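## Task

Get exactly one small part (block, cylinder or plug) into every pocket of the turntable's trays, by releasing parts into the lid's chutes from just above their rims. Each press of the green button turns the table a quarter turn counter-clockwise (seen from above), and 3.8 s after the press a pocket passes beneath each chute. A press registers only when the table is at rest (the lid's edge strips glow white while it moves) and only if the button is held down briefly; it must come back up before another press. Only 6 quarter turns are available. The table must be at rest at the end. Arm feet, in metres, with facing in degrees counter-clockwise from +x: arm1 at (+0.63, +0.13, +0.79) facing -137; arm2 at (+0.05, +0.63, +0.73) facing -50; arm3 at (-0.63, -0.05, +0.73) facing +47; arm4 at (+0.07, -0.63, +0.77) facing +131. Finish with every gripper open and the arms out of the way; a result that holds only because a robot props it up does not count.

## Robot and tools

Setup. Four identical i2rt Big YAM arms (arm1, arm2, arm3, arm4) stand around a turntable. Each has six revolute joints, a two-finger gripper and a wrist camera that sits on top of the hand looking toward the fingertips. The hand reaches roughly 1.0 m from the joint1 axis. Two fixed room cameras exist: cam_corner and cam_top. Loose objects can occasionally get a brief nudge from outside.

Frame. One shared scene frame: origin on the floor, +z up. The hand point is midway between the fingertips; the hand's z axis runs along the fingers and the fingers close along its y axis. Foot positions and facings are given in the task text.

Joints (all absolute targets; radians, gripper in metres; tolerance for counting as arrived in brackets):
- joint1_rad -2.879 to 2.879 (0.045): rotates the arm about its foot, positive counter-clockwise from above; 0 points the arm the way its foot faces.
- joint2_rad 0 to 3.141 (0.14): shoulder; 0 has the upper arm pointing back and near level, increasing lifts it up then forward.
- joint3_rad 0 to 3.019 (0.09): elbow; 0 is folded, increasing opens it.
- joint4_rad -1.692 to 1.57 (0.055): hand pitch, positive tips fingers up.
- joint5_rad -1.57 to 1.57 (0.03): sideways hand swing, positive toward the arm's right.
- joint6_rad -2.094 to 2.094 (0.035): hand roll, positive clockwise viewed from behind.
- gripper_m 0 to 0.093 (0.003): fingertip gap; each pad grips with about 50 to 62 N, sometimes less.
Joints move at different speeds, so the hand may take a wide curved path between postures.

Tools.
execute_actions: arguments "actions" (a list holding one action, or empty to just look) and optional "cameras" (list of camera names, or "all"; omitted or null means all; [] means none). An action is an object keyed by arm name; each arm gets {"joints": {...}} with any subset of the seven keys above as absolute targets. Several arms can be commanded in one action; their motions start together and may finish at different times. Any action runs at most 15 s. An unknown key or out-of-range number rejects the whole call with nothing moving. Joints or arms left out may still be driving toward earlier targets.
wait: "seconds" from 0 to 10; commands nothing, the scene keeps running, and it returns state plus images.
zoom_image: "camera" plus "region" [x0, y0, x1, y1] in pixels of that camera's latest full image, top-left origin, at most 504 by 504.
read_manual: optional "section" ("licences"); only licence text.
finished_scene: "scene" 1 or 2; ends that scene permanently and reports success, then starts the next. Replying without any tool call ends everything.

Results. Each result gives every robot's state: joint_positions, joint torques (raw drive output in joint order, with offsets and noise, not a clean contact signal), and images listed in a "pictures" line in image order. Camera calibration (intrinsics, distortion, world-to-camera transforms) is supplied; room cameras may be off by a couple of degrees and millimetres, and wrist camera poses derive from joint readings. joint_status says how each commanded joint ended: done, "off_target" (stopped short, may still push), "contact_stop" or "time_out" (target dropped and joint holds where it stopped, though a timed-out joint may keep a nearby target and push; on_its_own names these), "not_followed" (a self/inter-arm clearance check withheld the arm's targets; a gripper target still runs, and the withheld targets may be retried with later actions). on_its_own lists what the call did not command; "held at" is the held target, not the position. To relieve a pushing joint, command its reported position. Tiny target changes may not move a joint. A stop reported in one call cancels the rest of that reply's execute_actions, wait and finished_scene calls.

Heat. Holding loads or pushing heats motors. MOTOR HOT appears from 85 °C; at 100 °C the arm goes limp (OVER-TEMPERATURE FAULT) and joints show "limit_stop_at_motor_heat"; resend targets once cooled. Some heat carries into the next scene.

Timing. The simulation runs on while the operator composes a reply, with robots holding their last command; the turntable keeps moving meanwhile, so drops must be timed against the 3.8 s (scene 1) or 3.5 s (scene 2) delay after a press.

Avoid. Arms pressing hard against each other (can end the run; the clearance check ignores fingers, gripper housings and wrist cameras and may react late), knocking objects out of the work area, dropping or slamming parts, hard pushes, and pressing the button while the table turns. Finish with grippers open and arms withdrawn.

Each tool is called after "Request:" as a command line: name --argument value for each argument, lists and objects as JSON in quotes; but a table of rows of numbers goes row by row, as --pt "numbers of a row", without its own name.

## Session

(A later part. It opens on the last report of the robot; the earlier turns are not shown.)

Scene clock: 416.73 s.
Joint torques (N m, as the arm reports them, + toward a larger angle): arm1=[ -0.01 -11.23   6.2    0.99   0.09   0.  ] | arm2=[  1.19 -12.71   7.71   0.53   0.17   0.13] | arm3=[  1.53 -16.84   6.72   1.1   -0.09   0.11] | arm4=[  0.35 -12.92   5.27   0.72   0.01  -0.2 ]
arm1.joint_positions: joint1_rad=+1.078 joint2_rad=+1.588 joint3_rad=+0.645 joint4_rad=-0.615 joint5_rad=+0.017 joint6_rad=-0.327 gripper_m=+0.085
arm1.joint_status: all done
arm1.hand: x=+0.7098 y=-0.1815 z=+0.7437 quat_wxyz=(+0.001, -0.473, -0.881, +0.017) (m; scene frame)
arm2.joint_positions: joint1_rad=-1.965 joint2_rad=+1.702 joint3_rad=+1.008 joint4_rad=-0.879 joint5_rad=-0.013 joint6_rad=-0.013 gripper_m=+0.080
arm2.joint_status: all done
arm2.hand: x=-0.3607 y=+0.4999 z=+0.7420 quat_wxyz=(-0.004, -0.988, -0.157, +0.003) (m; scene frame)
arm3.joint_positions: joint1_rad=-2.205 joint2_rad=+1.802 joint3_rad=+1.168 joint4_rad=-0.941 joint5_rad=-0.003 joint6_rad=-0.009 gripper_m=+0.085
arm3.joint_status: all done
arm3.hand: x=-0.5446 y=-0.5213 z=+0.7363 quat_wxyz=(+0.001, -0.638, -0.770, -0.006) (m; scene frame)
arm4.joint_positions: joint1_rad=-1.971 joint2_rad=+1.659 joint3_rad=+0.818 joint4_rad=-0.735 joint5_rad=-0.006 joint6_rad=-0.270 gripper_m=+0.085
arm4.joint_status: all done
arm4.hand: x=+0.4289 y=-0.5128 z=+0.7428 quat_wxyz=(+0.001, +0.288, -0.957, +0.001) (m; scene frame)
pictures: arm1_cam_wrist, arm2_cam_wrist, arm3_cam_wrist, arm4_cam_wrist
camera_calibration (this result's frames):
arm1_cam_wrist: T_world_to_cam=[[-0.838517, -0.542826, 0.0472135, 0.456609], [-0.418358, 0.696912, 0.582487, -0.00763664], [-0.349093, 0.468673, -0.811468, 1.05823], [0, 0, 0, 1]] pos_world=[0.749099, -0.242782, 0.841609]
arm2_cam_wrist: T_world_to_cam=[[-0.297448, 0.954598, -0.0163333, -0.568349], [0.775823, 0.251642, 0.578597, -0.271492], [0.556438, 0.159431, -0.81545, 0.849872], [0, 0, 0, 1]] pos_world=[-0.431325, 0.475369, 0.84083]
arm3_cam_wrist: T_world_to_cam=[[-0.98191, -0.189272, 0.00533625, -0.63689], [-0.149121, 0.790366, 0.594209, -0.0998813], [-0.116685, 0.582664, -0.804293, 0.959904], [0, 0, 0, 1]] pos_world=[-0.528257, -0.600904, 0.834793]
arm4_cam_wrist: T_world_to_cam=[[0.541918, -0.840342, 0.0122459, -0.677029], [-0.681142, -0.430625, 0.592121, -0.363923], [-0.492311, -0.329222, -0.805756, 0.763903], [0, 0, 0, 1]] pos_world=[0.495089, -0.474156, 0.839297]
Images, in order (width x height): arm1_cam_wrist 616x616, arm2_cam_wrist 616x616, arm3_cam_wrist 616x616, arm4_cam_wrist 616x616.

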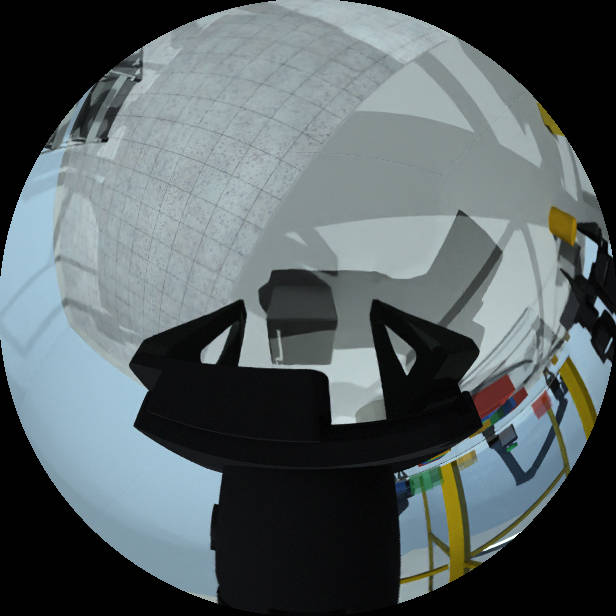

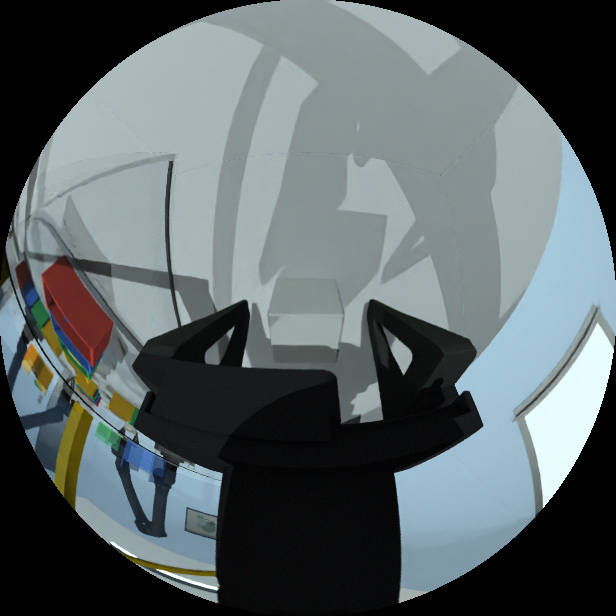

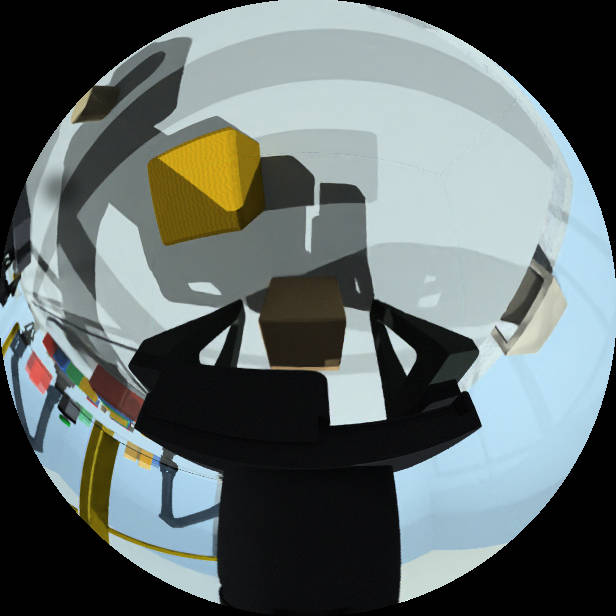

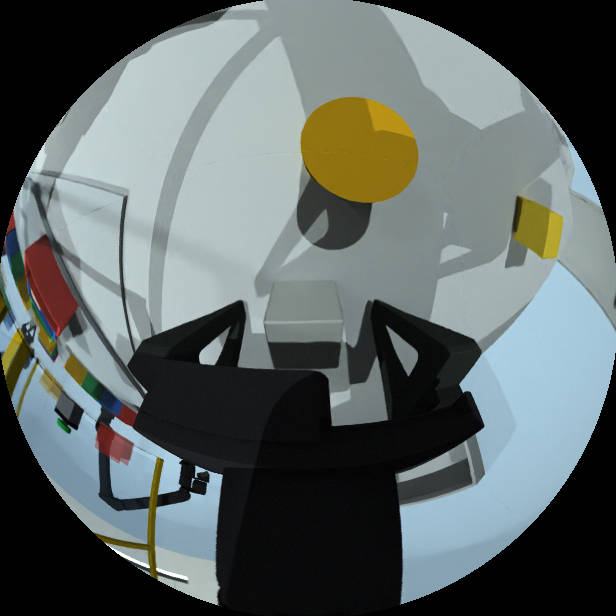

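Request:
execute_actions --actions '[{"arm1":{"joints":{"gripper_m":0}},"arm2":{"joints":{"gripper_m":0}},"arm3":{"joints":{"gripper_m":0}},"arm4":{"joints":{"gripper_m":0}}}]' --cameras '[]'

Request:
execute_actions --actions '[{"arm1":{"joints":{"joint2_rad":1.116,"joint3_rad":1.0,"joint4_rad":-1.45}},"arm2":{"joints":{"joint2_rad":1.116,"joint3_rad":1.1,"joint4_rad":-1.525}},"arm3":{"joints":{"joint2_rad":1.116,"joint3_rad":1.09,"joint4_rad":-1.525}},"arm4":{"joints":{"joint2_rad":1.116,"joint3_rad":1.05,"joint4_rad":-1.45,"joint6_rad":0.1}}}]' --cameras '[]'

Request:
execute_actions --actions '[{"arm1":{"joints":{"joint1_rad":-0.518,"joint6_rad":0.2}},"arm2":{"joints":{"joint1_rad":-0.934,"joint6_rad":-0.275}},"arm3":{"joints":{"joint1_rad":-0.688,"joint6_rad":-1.5}},"arm4":{"joints":{"joint1_rad":-0.58}}}]' --cameras '[]'

Request:
execute_actions --actions '[{"arm1":{"joints":{"joint2_rad":1.49,"joint3_rad":1.2,"joint4_rad":-1.185}},"arm2":{"joints":{"joint2_rad":1.255,"joint3_rad":1.1,"joint4_rad":-1.39}},"arm3":{"joints":{"joint2_rad":1.63,"joint3_rad":1.54,"joint4_rad":-1.41}},"arm4":{"joints":{"joint2_rad":1.3,"joint3_rad":1.21,"joint4_rad":-1.15}}}]' --cameras '[]'

Request:
execute_actions --actions '[{"arm4":{"joints":{"joint2_rad":1.365,"joint4_rad":-1.1}}}]' --cameras '["arm1_cam_wrist","arm2_cam_wrist","arm3_cam_wrist","arm4_cam_wrist"]'

Scene clock: 435.13 s.
Joint torques (N m, as the arm reports them, + toward a larger angle): arm1=[ -0.04 -11.34   6.13   0.94   0.08  -0.01] | arm2=[  0.92 -12.42   7.73   0.56   0.16   0.14] | arm3=[  1.29 -17.     6.83   1.24  -0.04   0.06] | arm4=[  0.42 -12.74   5.24   0.92   0.02  -0.2 ]
arm1.joint_positions: joint1_rad=+1.078 joint2_rad=+1.588 joint3_rad=+0.645 joint4_rad=-0.615 joint5_rad=+0.017 joint6_rad=-0.327 gripper_m=+0.039
arm1.joint_status: gripper_m off_target (ended at +0.039, target +0.000)
arm1.hand: x=+0.7098 y=-0.1815 z=+0.7437 quat_wxyz=(+0.001, -0.472, -0.881, +0.017) (m; scene frame)
arm2.joint_positions: joint1_rad=-1.965 joint2_rad=+1.702 joint3_rad=+1.008 joint4_rad=-0.879 joint5_rad=-0.012 joint6_rad=-0.013 gripper_m=+0.039
arm2.joint_status: gripper_m off_target (ended at +0.039, target +0.000)
arm2.hand: x=-0.3607 y=+0.4999 z=+0.7420 quat_wxyz=(-0.004, -0.988, -0.157, +0.003) (m; scene frame)
arm3.joint_positions: joint1_rad=-2.205 joint2_rad=+1.802 joint3_rad=+1.168 joint4_rad=-0.941 joint5_rad=-0.003 joint6_rad=-0.008 gripper_m=+0.039
arm3.joint_status: gripper_m off_target (ended at +0.039, target +0.000)
arm3.hand: x=-0.5445 y=-0.5213 z=+0.7363 quat_wxyz=(+0.001, -0.638, -0.770, -0.006) (m; scene frame)
arm4.joint_positions: joint1_rad=-1.971 joint2_rad=+1.659 joint3_rad=+0.818 joint4_rad=-0.735 joint5_rad=-0.006 joint6_rad=-0.271 gripper_m=+0.039
arm4.joint_status: gripper_m off_target (ended at +0.039, target +0.000)
arm4.hand: x=+0.4290 y=-0.5128 z=+0.7428 quat_wxyz=(+0.001, +0.289, -0.957, +0.001) (m; scene frame)
pictures: none
No camera images: the call's "cameras" was empty. Leave "cameras" out to get every camera's image.

Scene clock: 436.60 s.
Joint torques (N m, as the arm reports them, + toward a larger angle): arm1=[ 0.01 -6.14 10.01 -0.31  0.09 -0.01] | arm2=[ 1.09 -4.78 12.66 -0.05  0.15  0.13] | arm3=[ 1.35 -6.28  8.83  0.08 -0.07  0.08] | arm4=[ 0.53 -6.61  9.47 -0.24  0.03  0.04]
arm1.joint_positions: joint1_rad=+1.078 joint2_rad=+1.112 joint3_rad=+0.991 joint4_rad=-1.437 joint5_rad=+0.017 joint6_rad=-0.327 gripper_m=+0.039
arm1.joint_status: all done
arm1.hand: x=+0.7043 y=-0.1530 z=+0.9986 quat_wxyz=(+0.001, -0.472, -0.881, +0.017) (m; scene frame)
arm2.joint_positions: joint1_rad=-1.965 joint2_rad=+1.098 joint3_rad=+1.065 joint4_rad=-1.517 joint5_rad=-0.012 joint6_rad=-0.013 gripper_m=+0.039
arm2.joint_status: all done
arm2.hand: x=-0.2292 y=+0.5395 z=+0.9740 quat_wxyz=(-0.005, -0.987, -0.157, +0.014) (m; scene frame)
arm3.joint_positions: joint1_rad=-2.205 joint2_rad=+1.111 joint3_rad=+1.077 joint4_rad=-1.513 joint5_rad=-0.003 joint6_rad=-0.008 gripper_m=+0.039
arm3.joint_status: all done
arm3.hand: x=-0.5772 y=-0.3461 z=+0.9670 quat_wxyz=(-0.010, -0.638, -0.770, +0.003) (m; scene frame)
arm4.joint_positions: joint1_rad=-1.971 joint2_rad=+1.112 joint3_rad=+1.026 joint4_rad=-1.438 joint5_rad=-0.006 joint6_rad=+0.089 gripper_m=+0.039
arm4.joint_status: all done
arm4.hand: x=+0.3618 y=-0.5327 z=+0.9931 quat_wxyz=(-0.025, +0.113, -0.993, -0.004) (m; scene frame)
pictures: none
No camera images: the call's "cameras" was empty. Leave "cameras" out to get every camera's image.

Scene clock: 438.73 s.
Joint torques (N m, as the arm reports them, + toward a larger angle): arm1=[-1.28 -6.14 10.03 -0.29  0.12  0.23] | arm2=[ 0.61 -5.2  12.64 -0.06  0.14 -0.2 ] | arm3=[ 1.7  -6.57  8.81 -0.01 -0.12 -0.12] | arm4=[ 0.56 -6.89  9.56 -0.33  0.07  0.04]
arm1.joint_positions: joint1_rad=-0.511 joint2_rad=+1.112 joint3_rad=+0.991 joint4_rad=-1.437 joint5_rad=+0.017 joint6_rad=+0.187 gripper_m=+0.039
arm1.joint_status: all done
arm1.hand: x=+0.3416 y=+0.0671 z=+0.9979 quat_wxyz=(+0.001, -1.000, -0.028, +0.011) (m; scene frame)
arm2.joint_positions: joint1_rad=-0.936 joint2_rad=+1.101 joint3_rad=+1.065 joint4_rad=-1.517 joint5_rad=-0.012 joint6_rad=-0.261 gripper_m=+0.039
arm2.joint_status: all done
arm2.hand: x=-0.0154 y=+0.3404 z=+0.9704 quat_wxyz=(-0.005, -0.699, -0.715, +0.007) (m; scene frame)
arm3.joint_positions: joint1_rad=-0.693 joint2_rad=+1.118 joint3_rad=+1.077 joint4_rad=-1.513 joint5_rad=-0.004 joint6_rad=-1.490 gripper_m=+0.039
arm3.joint_status: all done
arm3.hand: x=-0.3302 y=-0.0123 z=+0.9678 quat_wxyz=(-0.011, +0.721, -0.693, +0.003) (m; scene frame)
arm4.joint_positions: joint1_rad=-0.579 joint2_rad=+1.116 joint3_rad=+1.026 joint4_rad=-1.438 joint5_rad=-0.006 joint6_rad=+0.091 gripper_m=+0.039
arm4.joint_status: all done
arm4.hand: x=+0.0279 y=-0.3242 z=+0.9887 quat_wxyz=(-0.010, +0.723, -0.691, -0.015) (m; scene frame)
pictures: none
No camera images: the call's "cameras" was empty. Leave "cameras" out to get every camera's image.

Scene clock: 440.10 s.
Joint torques (N m, as the arm reports them, + toward a larger angle): arm1=[ -1.2  -14.52  11.46   0.93   0.13   0.23] | arm2=[ 0.74 -8.07 12.41  0.45  0.12 -0.2 ] | arm3=[  2.   -16.69  11.76   0.74  -0.12  -0.05] | arm4=[  0.65 -11.05  12.09   1.31   0.05   0.01]
arm1.joint_positions: joint1_rad=-0.511 joint2_rad=+1.505 joint3_rad=+1.168 joint4_rad=-1.199 joint5_rad=+0.017 joint6_rad=+0.187 gripper_m=+0.039
arm1.joint_status: all done
arm1.hand: x=+0.2089 y=+0.0336 z=+0.9313 quat_wxyz=(-0.001, -0.999, -0.027, +0.021) (m; scene frame)
arm2.joint_positions: joint1_rad=-0.936 joint2_rad=+1.262 joint3_rad=+1.065 joint4_rad=-1.397 joint5_rad=-0.012 joint6_rad=-0.261 gripper_m=+0.039
arm2.joint_status: all done
arm2.hand: x=-0.0261 y=+0.2985 z=+0.9225 quat_wxyz=(+0.005, -0.700, -0.715, -0.010) (m; scene frame)
arm3.joint_positions: joint1_rad=-0.693 joint2_rad=+1.646 joint3_rad=+1.481 joint4_rad=-1.416 joint5_rad=-0.004 joint6_rad=-1.492 gripper_m=+0.039
arm3.joint_status: all done
arm3.hand: x=-0.1420 y=+0.0105 z=+0.9238 quat_wxyz=(-0.001, +0.721, -0.693, -0.006) (m; scene frame)
arm4.joint_positions: joint1_rad=-0.579 joint2_rad=+1.312 joint3_rad=+1.150 joint4_rad=-1.168 joint5_rad=-0.006 joint6_rad=+0.091 gripper_m=+0.039
arm4.joint_status: all done
arm4.hand: x=+0.0118 y=-0.2064 z=+0.9810 quat_wxyz=(-0.072, +0.718, -0.686, -0.092) (m; scene frame)
pictures: none
No camera images: the call's "cameras" was empty. Leave "cameras" out to get every camera's image.

Scene clock: 440.90 s.
Joint torques (N m, as the arm reports them, + toward a larger angle): arm1=[ -1.27 -14.7   11.46   0.93   0.13   0.23] | arm2=[ 0.76 -8.61 12.48  0.4   0.13 -0.2 ] | arm3=[  1.8  -16.78  11.74   0.72  -0.09  -0.08] | arm4=[  0.57 -11.31  12.14   1.38   0.1    0.  ]
arm1.joint_positions: joint1_rad=-0.511 joint2_rad=+1.505 joint3_rad=+1.168 joint4_rad=-1.199 joint5_rad=+0.017 joint6_rad=+0.187 gripper_m=+0.039
arm1.joint_status: not commanded
arm1.hand: x=+0.2089 y=+0.0336 z=+0.9313 quat_wxyz=(-0.001, -0.999, -0.027, +0.021) (m; scene frame)
arm2.joint_positions: joint1_rad=-0.936 joint2_rad=+1.262 joint3_rad=+1.065 joint4_rad=-1.397 joint5_rad=-0.012 joint6_rad=-0.261 gripper_m=+0.039
arm2.joint_status: not commanded
arm2.hand: x=-0.0261 y=+0.2985 z=+0.9225 quat_wxyz=(+0.005, -0.700, -0.715, -0.010) (m; scene frame)
arm3.joint_positions: joint1_rad=-0.693 joint2_rad=+1.646 joint3_rad=+1.481 joint4_rad=-1.416 joint5_rad=-0.004 joint6_rad=-1.492 gripper_m=+0.039
arm3.joint_status: not commanded
arm3.hand: x=-0.1420 y=+0.0105 z=+0.9238 quat_wxyz=(-0.001, +0.721, -0.693, -0.006) (m; scene frame)
arm4.joint_positions: joint1_rad=-0.579 joint2_rad=+1.372 joint3_rad=+1.150 joint4_rad=-1.117 joint5_rad=-0.006 joint6_rad=+0.091 gripper_m=+0.039
arm4.joint_status: all done
arm4.hand: x=+0.0097 y=-0.1903 z=+0.9591 quat_wxyz=(-0.069, +0.719, -0.686, -0.088) (m; scene frame)
pictures: arm1_cam_wrist, arm2_cam_wrist, arm3_cam_wrist, arm4_cam_wrist
camera_calibration (this result's frames):
arm1_cam_wrist: T_world_to_cam=[[-0.0427496, 0.998971, 0.0151236, -0.0436897], [0.828312, 0.0269743, 0.559617, -0.693014], [0.558633, 0.0364505, -0.828613, 0.775728], [0, 0, 0, 1]] pos_world=[0.138817, 0.0340627, 1.03126]
arm2_cam_wrist: T_world_to_cam=[[-0.999835, -0.00774564, -0.0164466, -0.00465706], [-0.0160949, 0.797775, 0.60274, -0.790856], [0.00845206, 0.602905, -0.797768, 0.680001], [0, 0, 0, 1]] pos_world=[-0.0231325, 0.220914, 1.01909]
arm3_cam_wrist: T_world_to_cam=[[0.999029, 0.043632, 0.00603123, 0.136311], [0.0320536, -0.814077, 0.579872, -0.515804], [0.0302109, -0.579116, -0.814685, 0.890464], [0, 0, 0, 1]] pos_world=[-0.146547, 0.0898302, 1.02373]
arm4_cam_wrist: T_world_to_cam=[[0.999338, 0.0337972, -0.013459, 0.00510324], [0.0363628, -0.917154, 0.39687, -0.550893], [0.00106912, -0.397097, -0.917776, 0.92774], [0, 0, 0, 1]] pos_world=[0.0139403, -0.137024, 1.07016]
Images, in order (width x height): arm1_cam_wrist 616x616, arm2_cam_wrist 616x616, arm3_cam_wrist 616x616, arm4_cam_wrist 616x616.

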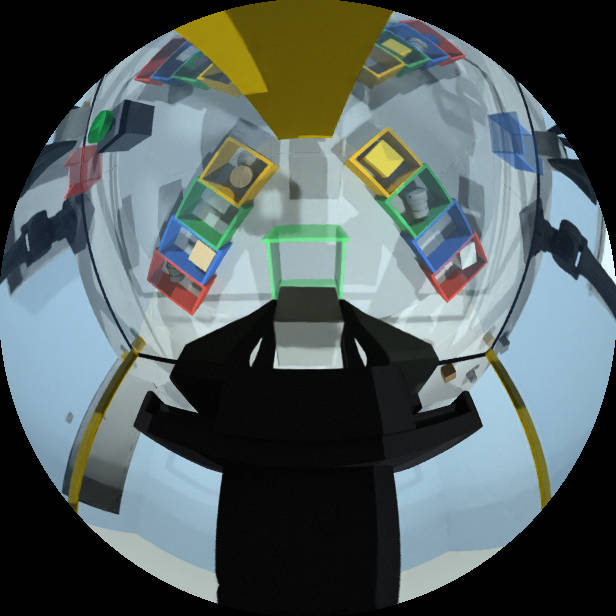

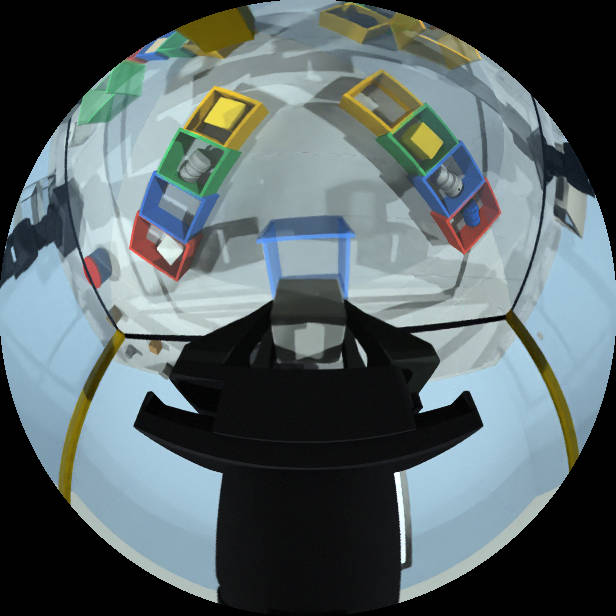

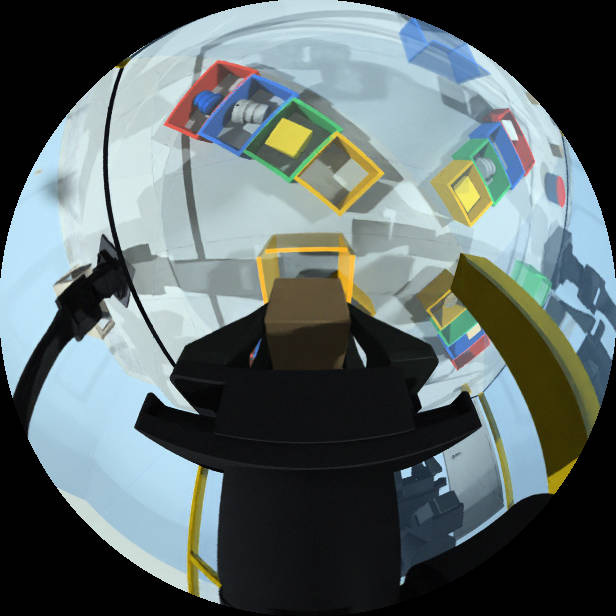

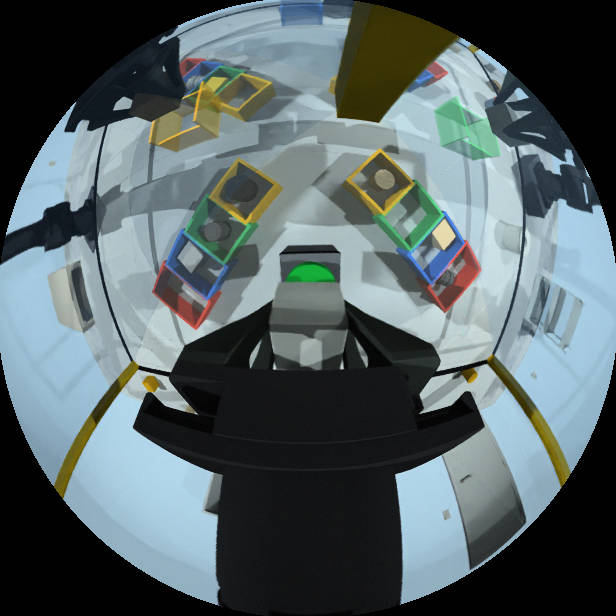

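Request:
execute_actions --actions '[{"arm4":{"joints":{"joint2_rad":1.5}}}]' --cameras '[]'

Request:
execute_actions --actions '[{"arm4":{"joints":{"joint1_rad":-0.552,"joint2_rad":1.19,"joint3_rad":0.94,"joint4_rad":-1.315}}}]' --cameras '[]'

Request:
wait --seconds 1.9

Request:
execute_actions --actions '[{"arm1":{"joints":{"gripper_m":0.055}},"arm2":{"joints":{"gripper_m":0.055}},"arm3":{"joints":{"gripper_m":0.055}},"arm4":{"joints":{"gripper_m":0.055}}}]' --cameras '[]'

Request:
execute_actions --actions '[{"arm1":{"joints":{"joint2_rad":0.6,"joint3_rad":0.9,"joint4_rad":-1.45}},"arm2":{"joints":{"joint2_rad":0.6,"joint3_rad":0.9}},"arm3":{"joints":{"joint2_rad":0.6,"joint3_rad":0.9}},"arm4":{"joints":{"joint2_rad":0.6}}}]' --cameras '[]'

Request:
wait --seconds 4

Scene clock: 450.63 s.
Joint torques (N m, as the arm reports them, + toward a larger angle): arm1=[ -1.19 -14.66  11.44   0.94   0.12   0.23] | arm2=[ 0.65 -8.71 12.44  0.47  0.13 -0.2 ] | arm3=[  1.67 -16.69  11.83   0.68  -0.09  -0.08] | arm4=[ 0.4  -7.93  9.3   1.23  0.02  0.  ]
arm1.joint_positions: joint1_rad=-0.511 joint2_rad=+1.505 joint3_rad=+1.168 joint4_rad=-1.199 joint5_rad=+0.017 joint6_rad=+0.187 gripper_m=+0.039
arm1.joint_status: not commanded
arm1.hand: x=+0.2089 y=+0.0336 z=+0.9313 quat_wxyz=(-0.001, -0.999, -0.027, +0.021) (m; scene frame)
arm2.joint_positions: joint1_rad=-0.936 joint2_rad=+1.262 joint3_rad=+1.065 joint4_rad=-1.397 joint5_rad=-0.012 joint6_rad=-0.261 gripper_m=+0.039
arm2.joint_status: not commanded
arm2.hand: x=-0.0261 y=+0.2985 z=+0.9225 quat_wxyz=(+0.005, -0.700, -0.715, -0.010) (m; scene frame)
arm3.joint_positions: joint1_rad=-0.693 joint2_rad=+1.646 joint3_rad=+1.481 joint4_rad=-1.416 joint5_rad=-0.004 joint6_rad=-1.492 gripper_m=+0.039
arm3.joint_status: not commanded
arm3.hand: x=-0.1420 y=+0.0105 z=+0.9238 quat_wxyz=(-0.001, +0.721, -0.693, -0.006) (m; scene frame)
arm4.joint_positions: joint1_rad=-0.579 joint2_rad=+1.457 joint3_rad=+1.188 joint4_rad=-1.118 joint5_rad=-0.006 joint6_rad=+0.092 gripper_m=+0.039
arm4.joint_status: all done
arm4.hand: x=+0.0076 y=-0.1738 z=+0.9386 quat_wxyz=(-0.055, +0.720, -0.688, -0.070) (m; scene frame)
pictures: none
No camera images: the call's "cameras" was empty. Leave "cameras" out to get every camera's image.

Scene clock: 451.70 s.
Joint torques (N m, as the arm reports them, + toward a larger angle): arm1=[ -1.26 -14.64  11.43   0.93   0.13   0.23] | arm2=[ 0.48 -8.75 12.46  0.45  0.13 -0.21] | arm3=[  2.16 -17.01  11.84   0.81  -0.08  -0.08] | arm4=[ 1.07 -8.15  7.85 -0.19 -0.08  0.04]
arm1.joint_positions: joint1_rad=-0.511 joint2_rad=+1.505 joint3_rad=+1.168 joint4_rad=-1.199 joint5_rad=+0.017 joint6_rad=+0.187 gripper_m=+0.039
arm1.joint_status: not commanded
arm1.hand: x=+0.2089 y=+0.0336 z=+0.9313 quat_wxyz=(-0.001, -0.999, -0.027, +0.021) (m; scene frame)
arm2.joint_positions: joint1_rad=-0.936 joint2_rad=+1.262 joint3_rad=+1.065 joint4_rad=-1.397 joint5_rad=-0.012 joint6_rad=-0.261 gripper_m=+0.039
arm2.joint_status: not commanded
arm2.hand: x=-0.0261 y=+0.2985 z=+0.9225 quat_wxyz=(+0.005, -0.700, -0.715, -0.010) (m; scene frame)
arm3.joint_positions: joint1_rad=-0.693 joint2_rad=+1.646 joint3_rad=+1.481 joint4_rad=-1.416 joint5_rad=-0.004 joint6_rad=-1.492 gripper_m=+0.039
arm3.joint_status: not commanded
arm3.hand: x=-0.1420 y=+0.0105 z=+0.9238 quat_wxyz=(-0.001, +0.721, -0.693, -0.006) (m; scene frame)
arm4.joint_positions: joint1_rad=-0.557 joint2_rad=+1.195 joint3_rad=+0.936 joint4_rad=-1.308 joint5_rad=-0.004 joint6_rad=+0.092 gripper_m=+0.039
arm4.joint_status: all done
arm4.hand: x=+0.0205 y=-0.3169 z=+0.9321 quat_wxyz=(+0.001, +0.730, -0.683, +0.001) (m; scene frame)
pictures: none
No camera images: the call's "cameras" was empty. Leave "cameras" out to get every camera's image.

Scene clock: 453.60 s.
Joint torques (N m, as the arm reports them, + toward a larger angle): arm1=[ -1.21 -14.67  11.45   0.97   0.13   0.23] | arm2=[ 0.68 -8.6  12.42  0.41  0.13 -0.19] | arm3=[  1.92 -16.47  11.85   0.67  -0.09  -0.11] | arm4=[ 1.21 -7.77  7.63 -0.11 -0.05  0.  ]
arm1.joint_positions: joint1_rad=-0.511 joint2_rad=+1.505 joint3_rad=+1.168 joint4_rad=-1.199 joint5_rad=+0.017 joint6_rad=+0.187 gripper_m=+0.039
arm1.joint_status: not commanded
arm1.hand: x=+0.2089 y=+0.0336 z=+0.9313 quat_wxyz=(-0.001, -0.999, -0.027, +0.021) (m; scene frame)
arm2.joint_positions: joint1_rad=-0.936 joint2_rad=+1.262 joint3_rad=+1.065 joint4_rad=-1.397 joint5_rad=-0.012 joint6_rad=-0.261 gripper_m=+0.039
arm2.joint_status: not commanded
arm2.hand: x=-0.0261 y=+0.2985 z=+0.9225 quat_wxyz=(+0.005, -0.700, -0.715, -0.010) (m; scene frame)
arm3.joint_positions: joint1_rad=-0.693 joint2_rad=+1.646 joint3_rad=+1.481 joint4_rad=-1.416 joint5_rad=-0.004 joint6_rad=-1.492 gripper_m=+0.039
arm3.joint_status: not commanded
arm3.hand: x=-0.1420 y=+0.0105 z=+0.9238 quat_wxyz=(-0.001, +0.721, -0.693, -0.006) (m; scene frame)
arm4.joint_positions: joint1_rad=-0.557 joint2_rad=+1.195 joint3_rad=+0.936 joint4_rad=-1.308 joint5_rad=-0.004 joint6_rad=+0.092 gripper_m=+0.039
arm4.joint_status: all done
arm4.hand: x=+0.0205 y=-0.3169 z=+0.9321 quat_wxyz=(+0.001, +0.730, -0.683, +0.001) (m; scene frame)
wait: 1.90 s; at rest by 0.27 s
pictures: arm1_cam_wrist, arm2_cam_wrist, arm3_cam_wrist, arm4_cam_wrist, cam_corner, cam_top
camera_calibration (this result's frames):
arm1_cam_wrist: T_world_to_cam=[[-0.0427496, 0.998971, 0.0151236, -0.0436897], [0.828312, 0.0269743, 0.559617, -0.693014], [0.558633, 0.0364505, -0.828613, 0.775728], [0, 0, 0, 1]] pos_world=[0.138817, 0.0340627, 1.03126]
arm2_cam_wrist: T_world_to_cam=[[-0.999835, -0.00774564, -0.0164466, -0.00465706], [-0.0160949, 0.797775, 0.60274, -0.790856], [0.00845206, 0.602905, -0.797768, 0.680001], [0, 0, 0, 1]] pos_world=[-0.0231325, 0.220914, 1.01909]
arm3_cam_wrist: T_world_to_cam=[[0.999029, 0.043632, 0.00603123, 0.136311], [0.0320536, -0.814077, 0.579872, -0.515804], [0.0302109, -0.579116, -0.814685, 0.890464], [0, 0, 0, 1]] pos_world=[-0.146547, 0.0898302, 1.02373]
arm4_cam_wrist: T_world_to_cam=[[0.998457, 0.0540862, 0.0125633, -0.0196439], [0.036126, -0.804586, 0.592736, -0.803564], [0.0421671, -0.591368, -0.805299, 0.685401], [0, 0, 0, 1]] pos_world=[0.0197419, -0.240151, 1.0285]
Images, in order (width x height): arm1_cam_wrist 616x616, arm2_cam_wrist 616x616, arm3_cam_wrist 616x616, arm4_cam_wrist 616x616, cam_corner 896x504, cam_top 896x504.

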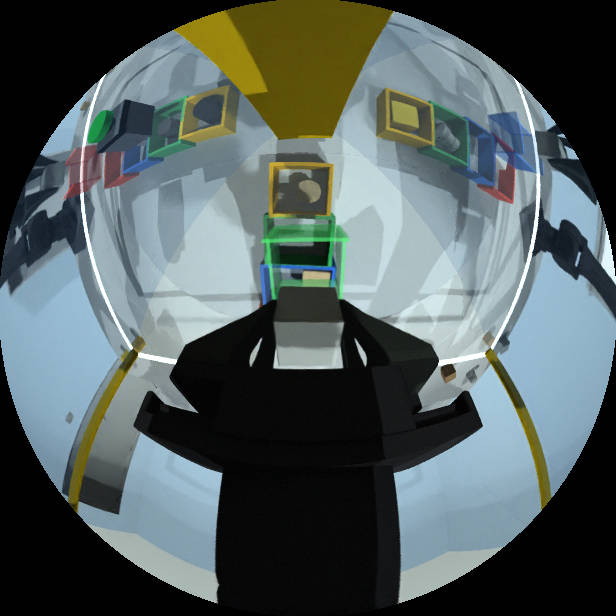

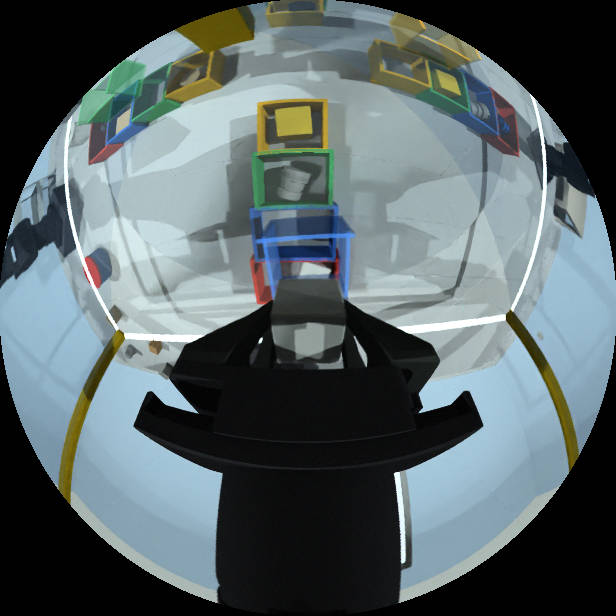

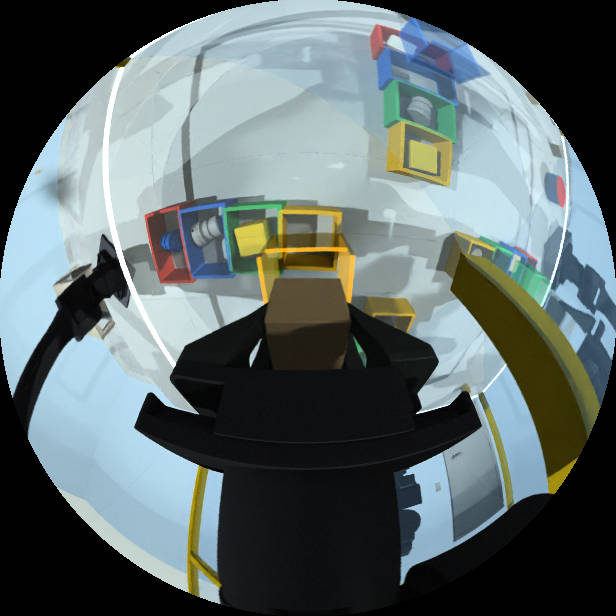

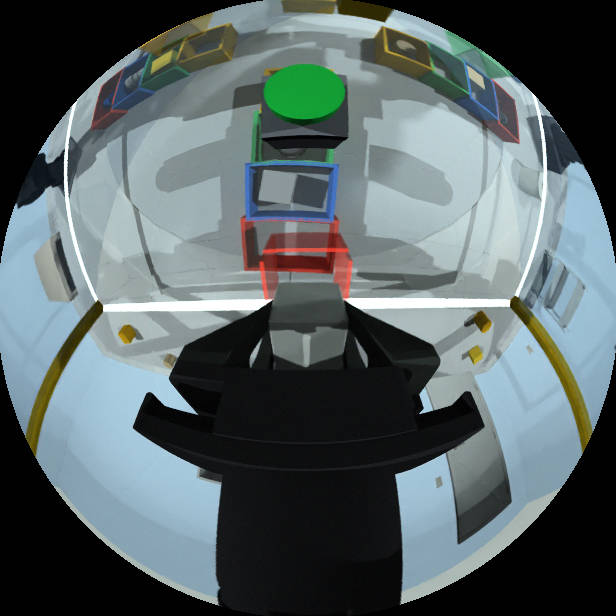

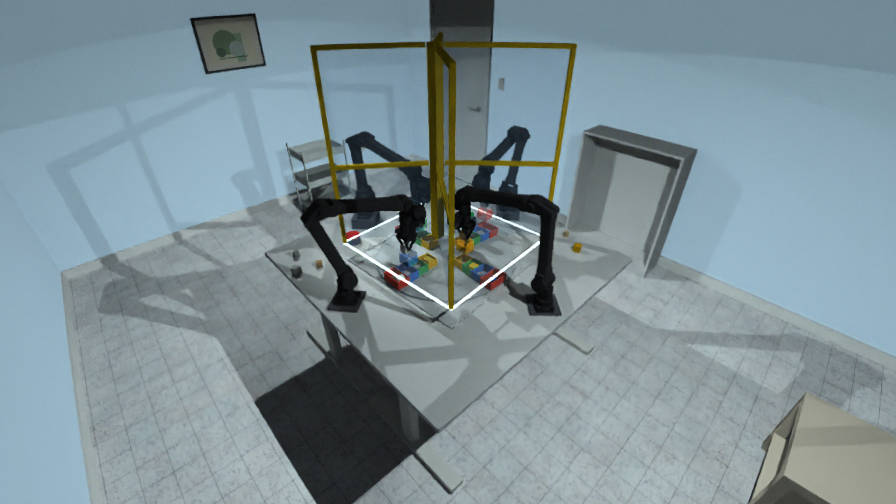

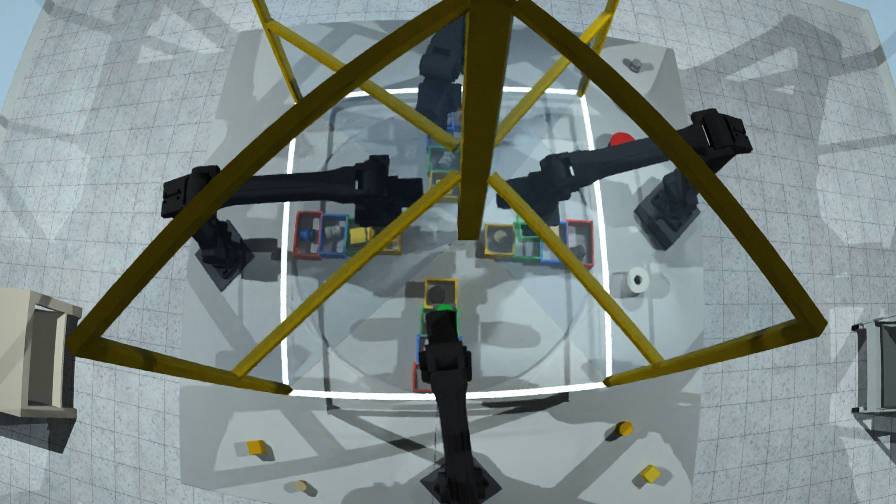

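Scene clock: 454.20 s.
Joint torques (N m, as the arm reports them, + toward a larger angle): arm1=[ -1.23 -14.65  11.42   0.94   0.13   0.22] | arm2=[ 0.72 -8.87 12.49  0.45  0.14 -0.2 ] | arm3=[  1.71 -16.48  11.84   0.69  -0.1   -0.08] | arm4=[ 1.04 -7.75  7.75 -0.2  -0.05  0.02]
arm1.joint_positions: joint1_rad=-0.511 joint2_rad=+1.505 joint3_rad=+1.168 joint4_rad=-1.199 joint5_rad=+0.017 joint6_rad=+0.187 gripper_m=+0.055
arm1.joint_status: all done
arm1.hand: x=+0.2089 y=+0.0336 z=+0.9313 quat_wxyz=(-0.001, -0.999, -0.027, +0.021) (m; scene frame)
arm2.joint_positions: joint1_rad=-0.936 joint2_rad=+1.262 joint3_rad=+1.065 joint4_rad=-1.397 joint5_rad=-0.012 joint6_rad=-0.261 gripper_m=+0.055
arm2.joint_status: all done
arm2.hand: x=-0.0261 y=+0.2985 z=+0.9225 quat_wxyz=(+0.005, -0.700, -0.715, -0.010) (m; scene frame)
arm3.joint_positions: joint1_rad=-0.693 joint2_rad=+1.646 joint3_rad=+1.481 joint4_rad=-1.416 joint5_rad=-0.004 joint6_rad=-1.492 gripper_m=+0.055
arm3.joint_status: all done
arm3.hand: x=-0.1421 y=+0.0105 z=+0.9240 quat_wxyz=(-0.001, +0.721, -0.693, -0.005) (m; scene frame)
arm4.joint_positions: joint1_rad=-0.557 joint2_rad=+1.195 joint3_rad=+0.936 joint4_rad=-1.308 joint5_rad=-0.004 joint6_rad=+0.092 gripper_m=+0.055
arm4.joint_status: all done
arm4.hand: x=+0.0205 y=-0.3169 z=+0.9321 quat_wxyz=(+0.001, +0.730, -0.683, +0.001) (m; scene frame)
pictures: none
No camera images: the call's "cameras" was empty. Leave "cameras" out to get every camera's image.

Scene clock: 455.83 s.
Joint torques (N m, as the arm reports them, + toward a larger angle): arm1=[-1.36  1.61 10.19  0.48  0.12  0.22] | arm2=[ 0.75 -0.73  9.81  1.03  0.14 -0.18] | arm3=[ 1.58  1.25  7.94  1.49 -0.09 -0.04] | arm4=[ 1.26 -0.28  8.43  0.85 -0.05  0.  ]
arm1.joint_positions: joint1_rad=-0.511 joint2_rad=+0.597 joint3_rad=+0.891 joint4_rad=-1.438 joint5_rad=+0.017 joint6_rad=+0.187 gripper_m=+0.055
arm1.joint_status: all done
arm1.hand: x=+0.4227 y=+0.0880 z=+1.0757 quat_wxyz=(-0.043, -0.976, -0.024, +0.212) (m; scene frame)
arm2.joint_positions: joint1_rad=-0.936 joint2_rad=+0.595 joint3_rad=+0.901 joint4_rad=-1.391 joint5_rad=-0.012 joint6_rad=-0.261 gripper_m=+0.055
arm2.joint_status: all done
arm2.hand: x=+0.0023 y=+0.4100 z=+1.0276 quat_wxyz=(-0.123, -0.677, -0.696, +0.206) (m; scene frame)
arm3.joint_positions: joint1_rad=-0.693 joint2_rad=+0.595 joint3_rad=+0.903 joint4_rad=-1.413 joint5_rad=-0.004 joint6_rad=-1.492 gripper_m=+0.055
arm3.joint_status: all done
arm3.hand: x=-0.4121 y=-0.0225 z=+1.0234 quat_wxyz=(-0.183, +0.701, -0.674, +0.144) (m; scene frame)
arm4.joint_positions: joint1_rad=-0.557 joint2_rad=+0.593 joint3_rad=+0.936 joint4_rad=-1.308 joint5_rad=-0.004 joint6_rad=+0.092 gripper_m=+0.055
arm4.joint_status: all done
arm4.hand: x=+0.0308 y=-0.3856 z=+1.0932 quat_wxyz=(-0.181, +0.699, -0.652, -0.233) (m; scene frame)
pictures: none
No camera images: the call's "cameras" was empty. Leave "cameras" out to get every camera's image.

Scene clock: 459.83 s.
Joint torques (N m, as the arm reports them, + toward a larger angle): arm1=[-1.36  1.45 10.28  0.48  0.12  0.22] | arm2=[ 0.86 -0.67  9.85  1.02  0.13 -0.18] | arm3=[ 1.65  0.74  7.89  1.44 -0.11 -0.05] | arm4=[ 0.76 -0.45  8.53  0.84 -0.03 -0.02]
arm1.joint_positions: joint1_rad=-0.511 joint2_rad=+0.597 joint3_rad=+0.891 joint4_rad=-1.438 joint5_rad=+0.017 joint6_rad=+0.187 gripper_m=+0.055
arm1.joint_status: all done
arm1.hand: x=+0.4227 y=+0.0880 z=+1.0757 quat_wxyz=(-0.043, -0.976, -0.024, +0.212) (m; scene frame)
arm2.joint_positions: joint1_rad=-0.936 joint2_rad=+0.595 joint3_rad=+0.901 joint4_rad=-1.391 joint5_rad=-0.012 joint6_rad=-0.261 gripper_m=+0.055
arm2.joint_status: all done
arm2.hand: x=+0.0023 y=+0.4100 z=+1.0276 quat_wxyz=(-0.123, -0.677, -0.696, +0.206) (m; scene frame)
arm3.joint_positions: joint1_rad=-0.693 joint2_rad=+0.595 joint3_rad=+0.903 joint4_rad=-1.413 joint5_rad=-0.004 joint6_rad=-1.492 gripper_m=+0.055
arm3.joint_status: all done
arm3.hand: x=-0.4121 y=-0.0225 z=+1.0234 quat_wxyz=(-0.183, +0.701, -0.674, +0.144) (m; scene frame)
arm4.joint_positions: joint1_rad=-0.557 joint2_rad=+0.593 joint3_rad=+0.936 joint4_rad=-1.308 joint5_rad=-0.004 joint6_rad=+0.092 gripper_m=+0.055
arm4.joint_status: all done
arm4.hand: x=+0.0308 y=-0.3856 z=+1.0932 quat_wxyz=(-0.181, +0.699, -0.652, -0.233) (m; scene frame)
wait: 4.00 s; at rest by 0.27 s
pictures: arm1_cam_wrist, arm2_cam_wrist, arm3_cam_wrist, arm4_cam_wrist, cam_corner, cam_top
camera_calibration (this result's frames):
arm1_cam_wrist: T_world_to_cam=[[-0.0479606, 0.996878, -0.0627209, -0.00489476], [0.97663, 0.059972, 0.20639, -0.638034], [0.209507, -0.0513565, -0.976457, 1.08821], [0, 0, 0, 1]] pos_world=[0.3949, 0.0990305, 1.19397]
arm2_cam_wrist: T_world_to_cam=[[-0.994288, 0.00936873, 0.106323, -0.106821], [0.0254971, 0.988149, 0.151366, -0.556971], [-0.103645, 0.153213, -0.982743, 1.07112], [0, 0, 0, 1]] pos_world=[0.0190067, 0.387262, 1.1483]
arm3_cam_wrist: T_world_to_cam=[[0.885942, 0.0277801, 0.462962, -0.107658], [-0.226864, -0.844679, 0.48482, -0.601805], [0.404523, -0.534552, -0.742035, 1.04161], [0, 0, 0, 1]] pos_world=[-0.462506, 0.051455, 1.11452]
arm4_cam_wrist: T_world_to_cam=[[0.996575, 0.0675816, -0.0476468, 0.0429109], [0.0693151, -0.996955, 0.035717, -0.420986], [-0.0450879, -0.0388973, -0.998225, 1.20069], [0, 0, 0, 1]] pos_world=[0.0405532, -0.3759, 1.21564]
Images, in order (width x height): arm1_cam_wrist 616x616, arm2_cam_wrist 616x616, arm3_cam_wrist 616x616, arm4_cam_wrist 616x616, cam_corner 896x504, cam_top 896x504.

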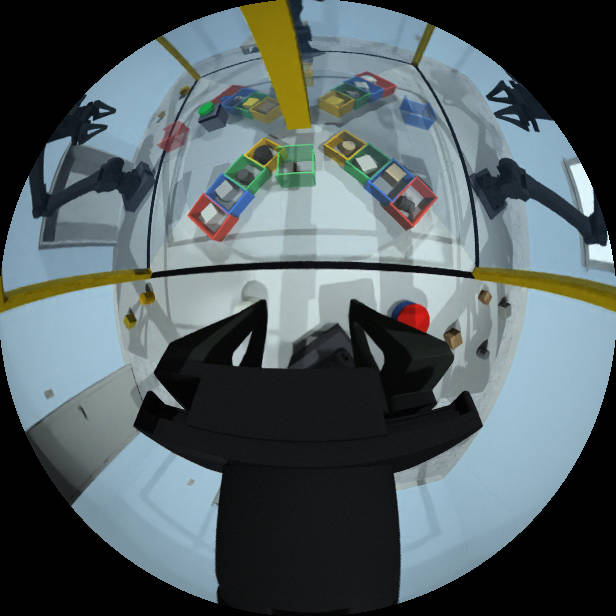

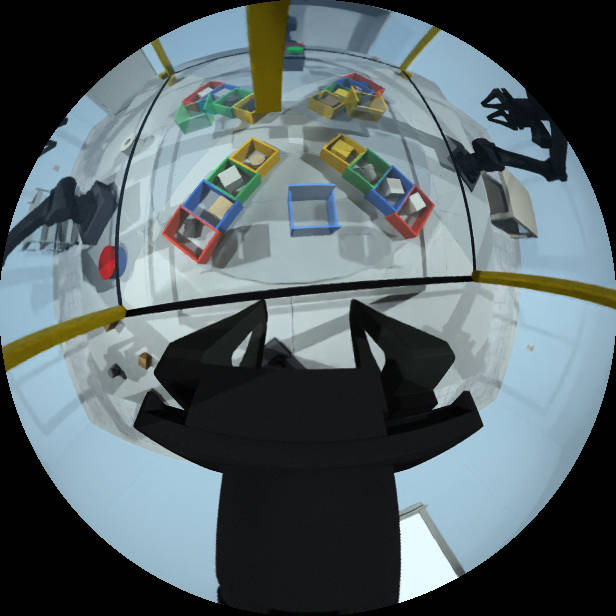

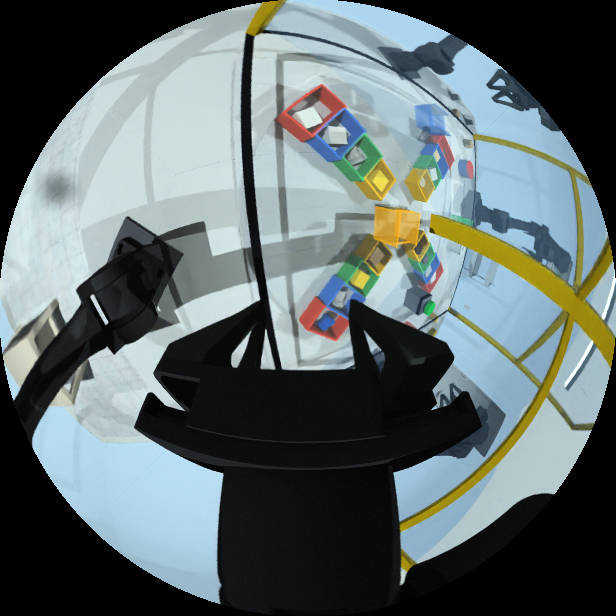

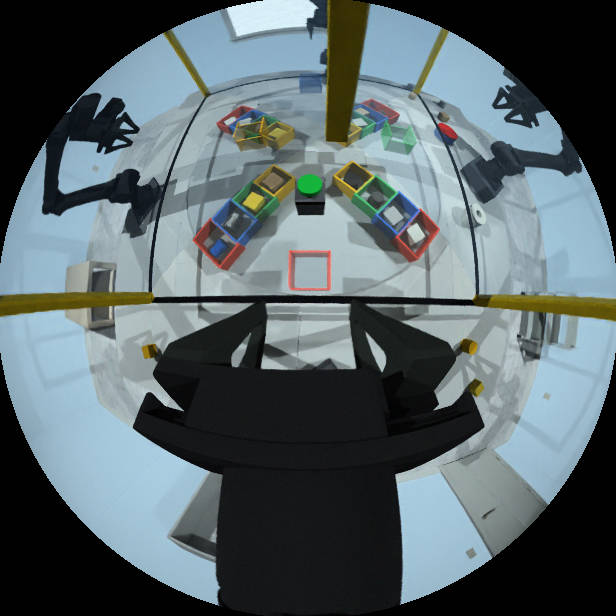

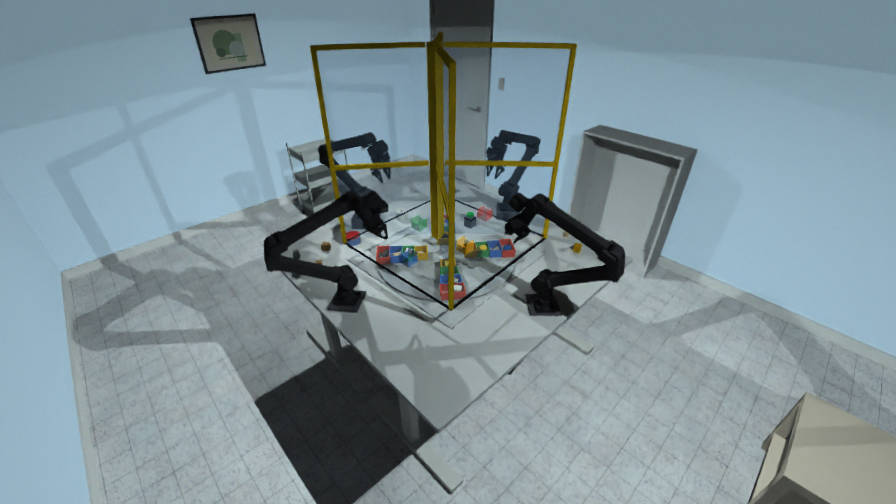

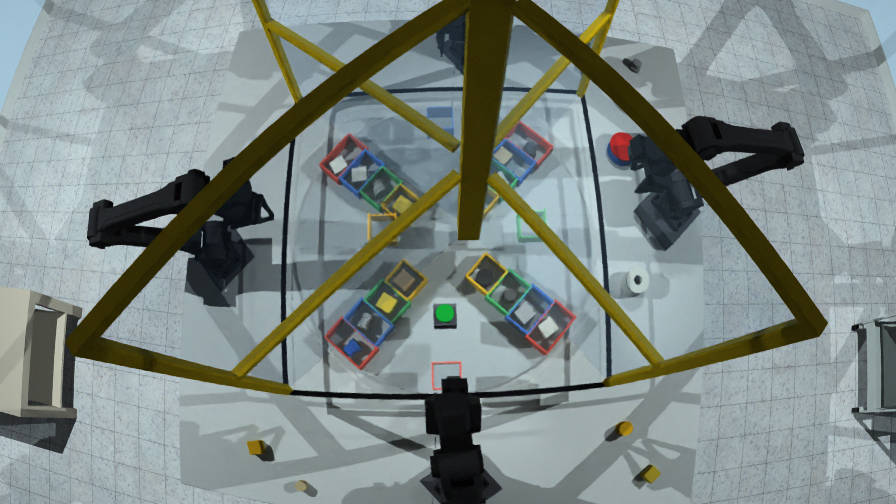

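Request:
execute_actions --actions '[]' --cameras '["cam_top"]'

Request:
finished_scene --scene 1

Scene clock: 481.33 s.
Joint torques (N m, as the arm reports them, + toward a larger angle): arm1=[-1.43  1.42 10.28  0.49  0.12  0.22] | arm2=[ 0.55 -0.44  9.87  0.98  0.14 -0.18] | arm3=[ 1.98  1.3   7.89  1.49 -0.1  -0.03] | arm4=[ 0.85 -0.27  8.52  0.85 -0.04 -0.01]
arm1.joint_positions: joint1_rad=-0.511 joint2_rad=+0.597 joint3_rad=+0.891 joint4_rad=-1.438 joint5_rad=+0.017 joint6_rad=+0.187 gripper_m=+0.055
arm1.joint_status: all done
arm1.hand: x=+0.4227 y=+0.0880 z=+1.0757 quat_wxyz=(-0.043, -0.976, -0.024, +0.212) (m; scene frame)
arm2.joint_positions: joint1_rad=-0.936 joint2_rad=+0.595 joint3_rad=+0.901 joint4_rad=-1.391 joint5_rad=-0.012 joint6_rad=-0.261 gripper_m=+0.055
arm2.joint_status: all done
arm2.hand: x=+0.0023 y=+0.4100 z=+1.0276 quat_wxyz=(-0.123, -0.677, -0.696, +0.206) (m; scene frame)
arm3.joint_positions: joint1_rad=-0.693 joint2_rad=+0.595 joint3_rad=+0.903 joint4_rad=-1.413 joint5_rad=-0.004 joint6_rad=-1.492 gripper_m=+0.055
arm3.joint_status: all done
arm3.hand: x=-0.4121 y=-0.0225 z=+1.0234 quat_wxyz=(-0.183, +0.701, -0.674, +0.144) (m; scene frame)
arm4.joint_positions: joint1_rad=-0.557 joint2_rad=+0.593 joint3_rad=+0.936 joint4_rad=-1.308 joint5_rad=-0.004 joint6_rad=+0.092 gripper_m=+0.055
arm4.joint_status: all done
arm4.hand: x=+0.0308 y=-0.3856 z=+1.0932 quat_wxyz=(-0.181, +0.699, -0.652, -0.233) (m; scene frame)
pictures: cam_top
Images, in order (width x height): cam_top 896x504.

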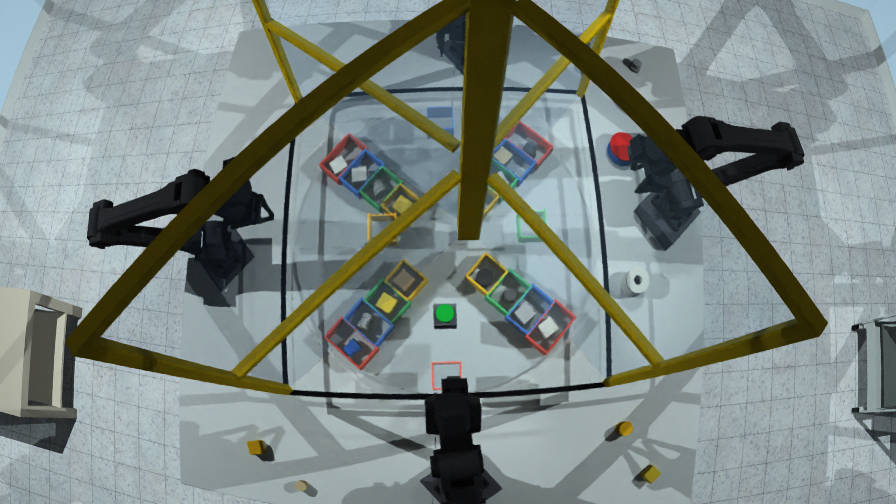

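The scene is finished: the task was done.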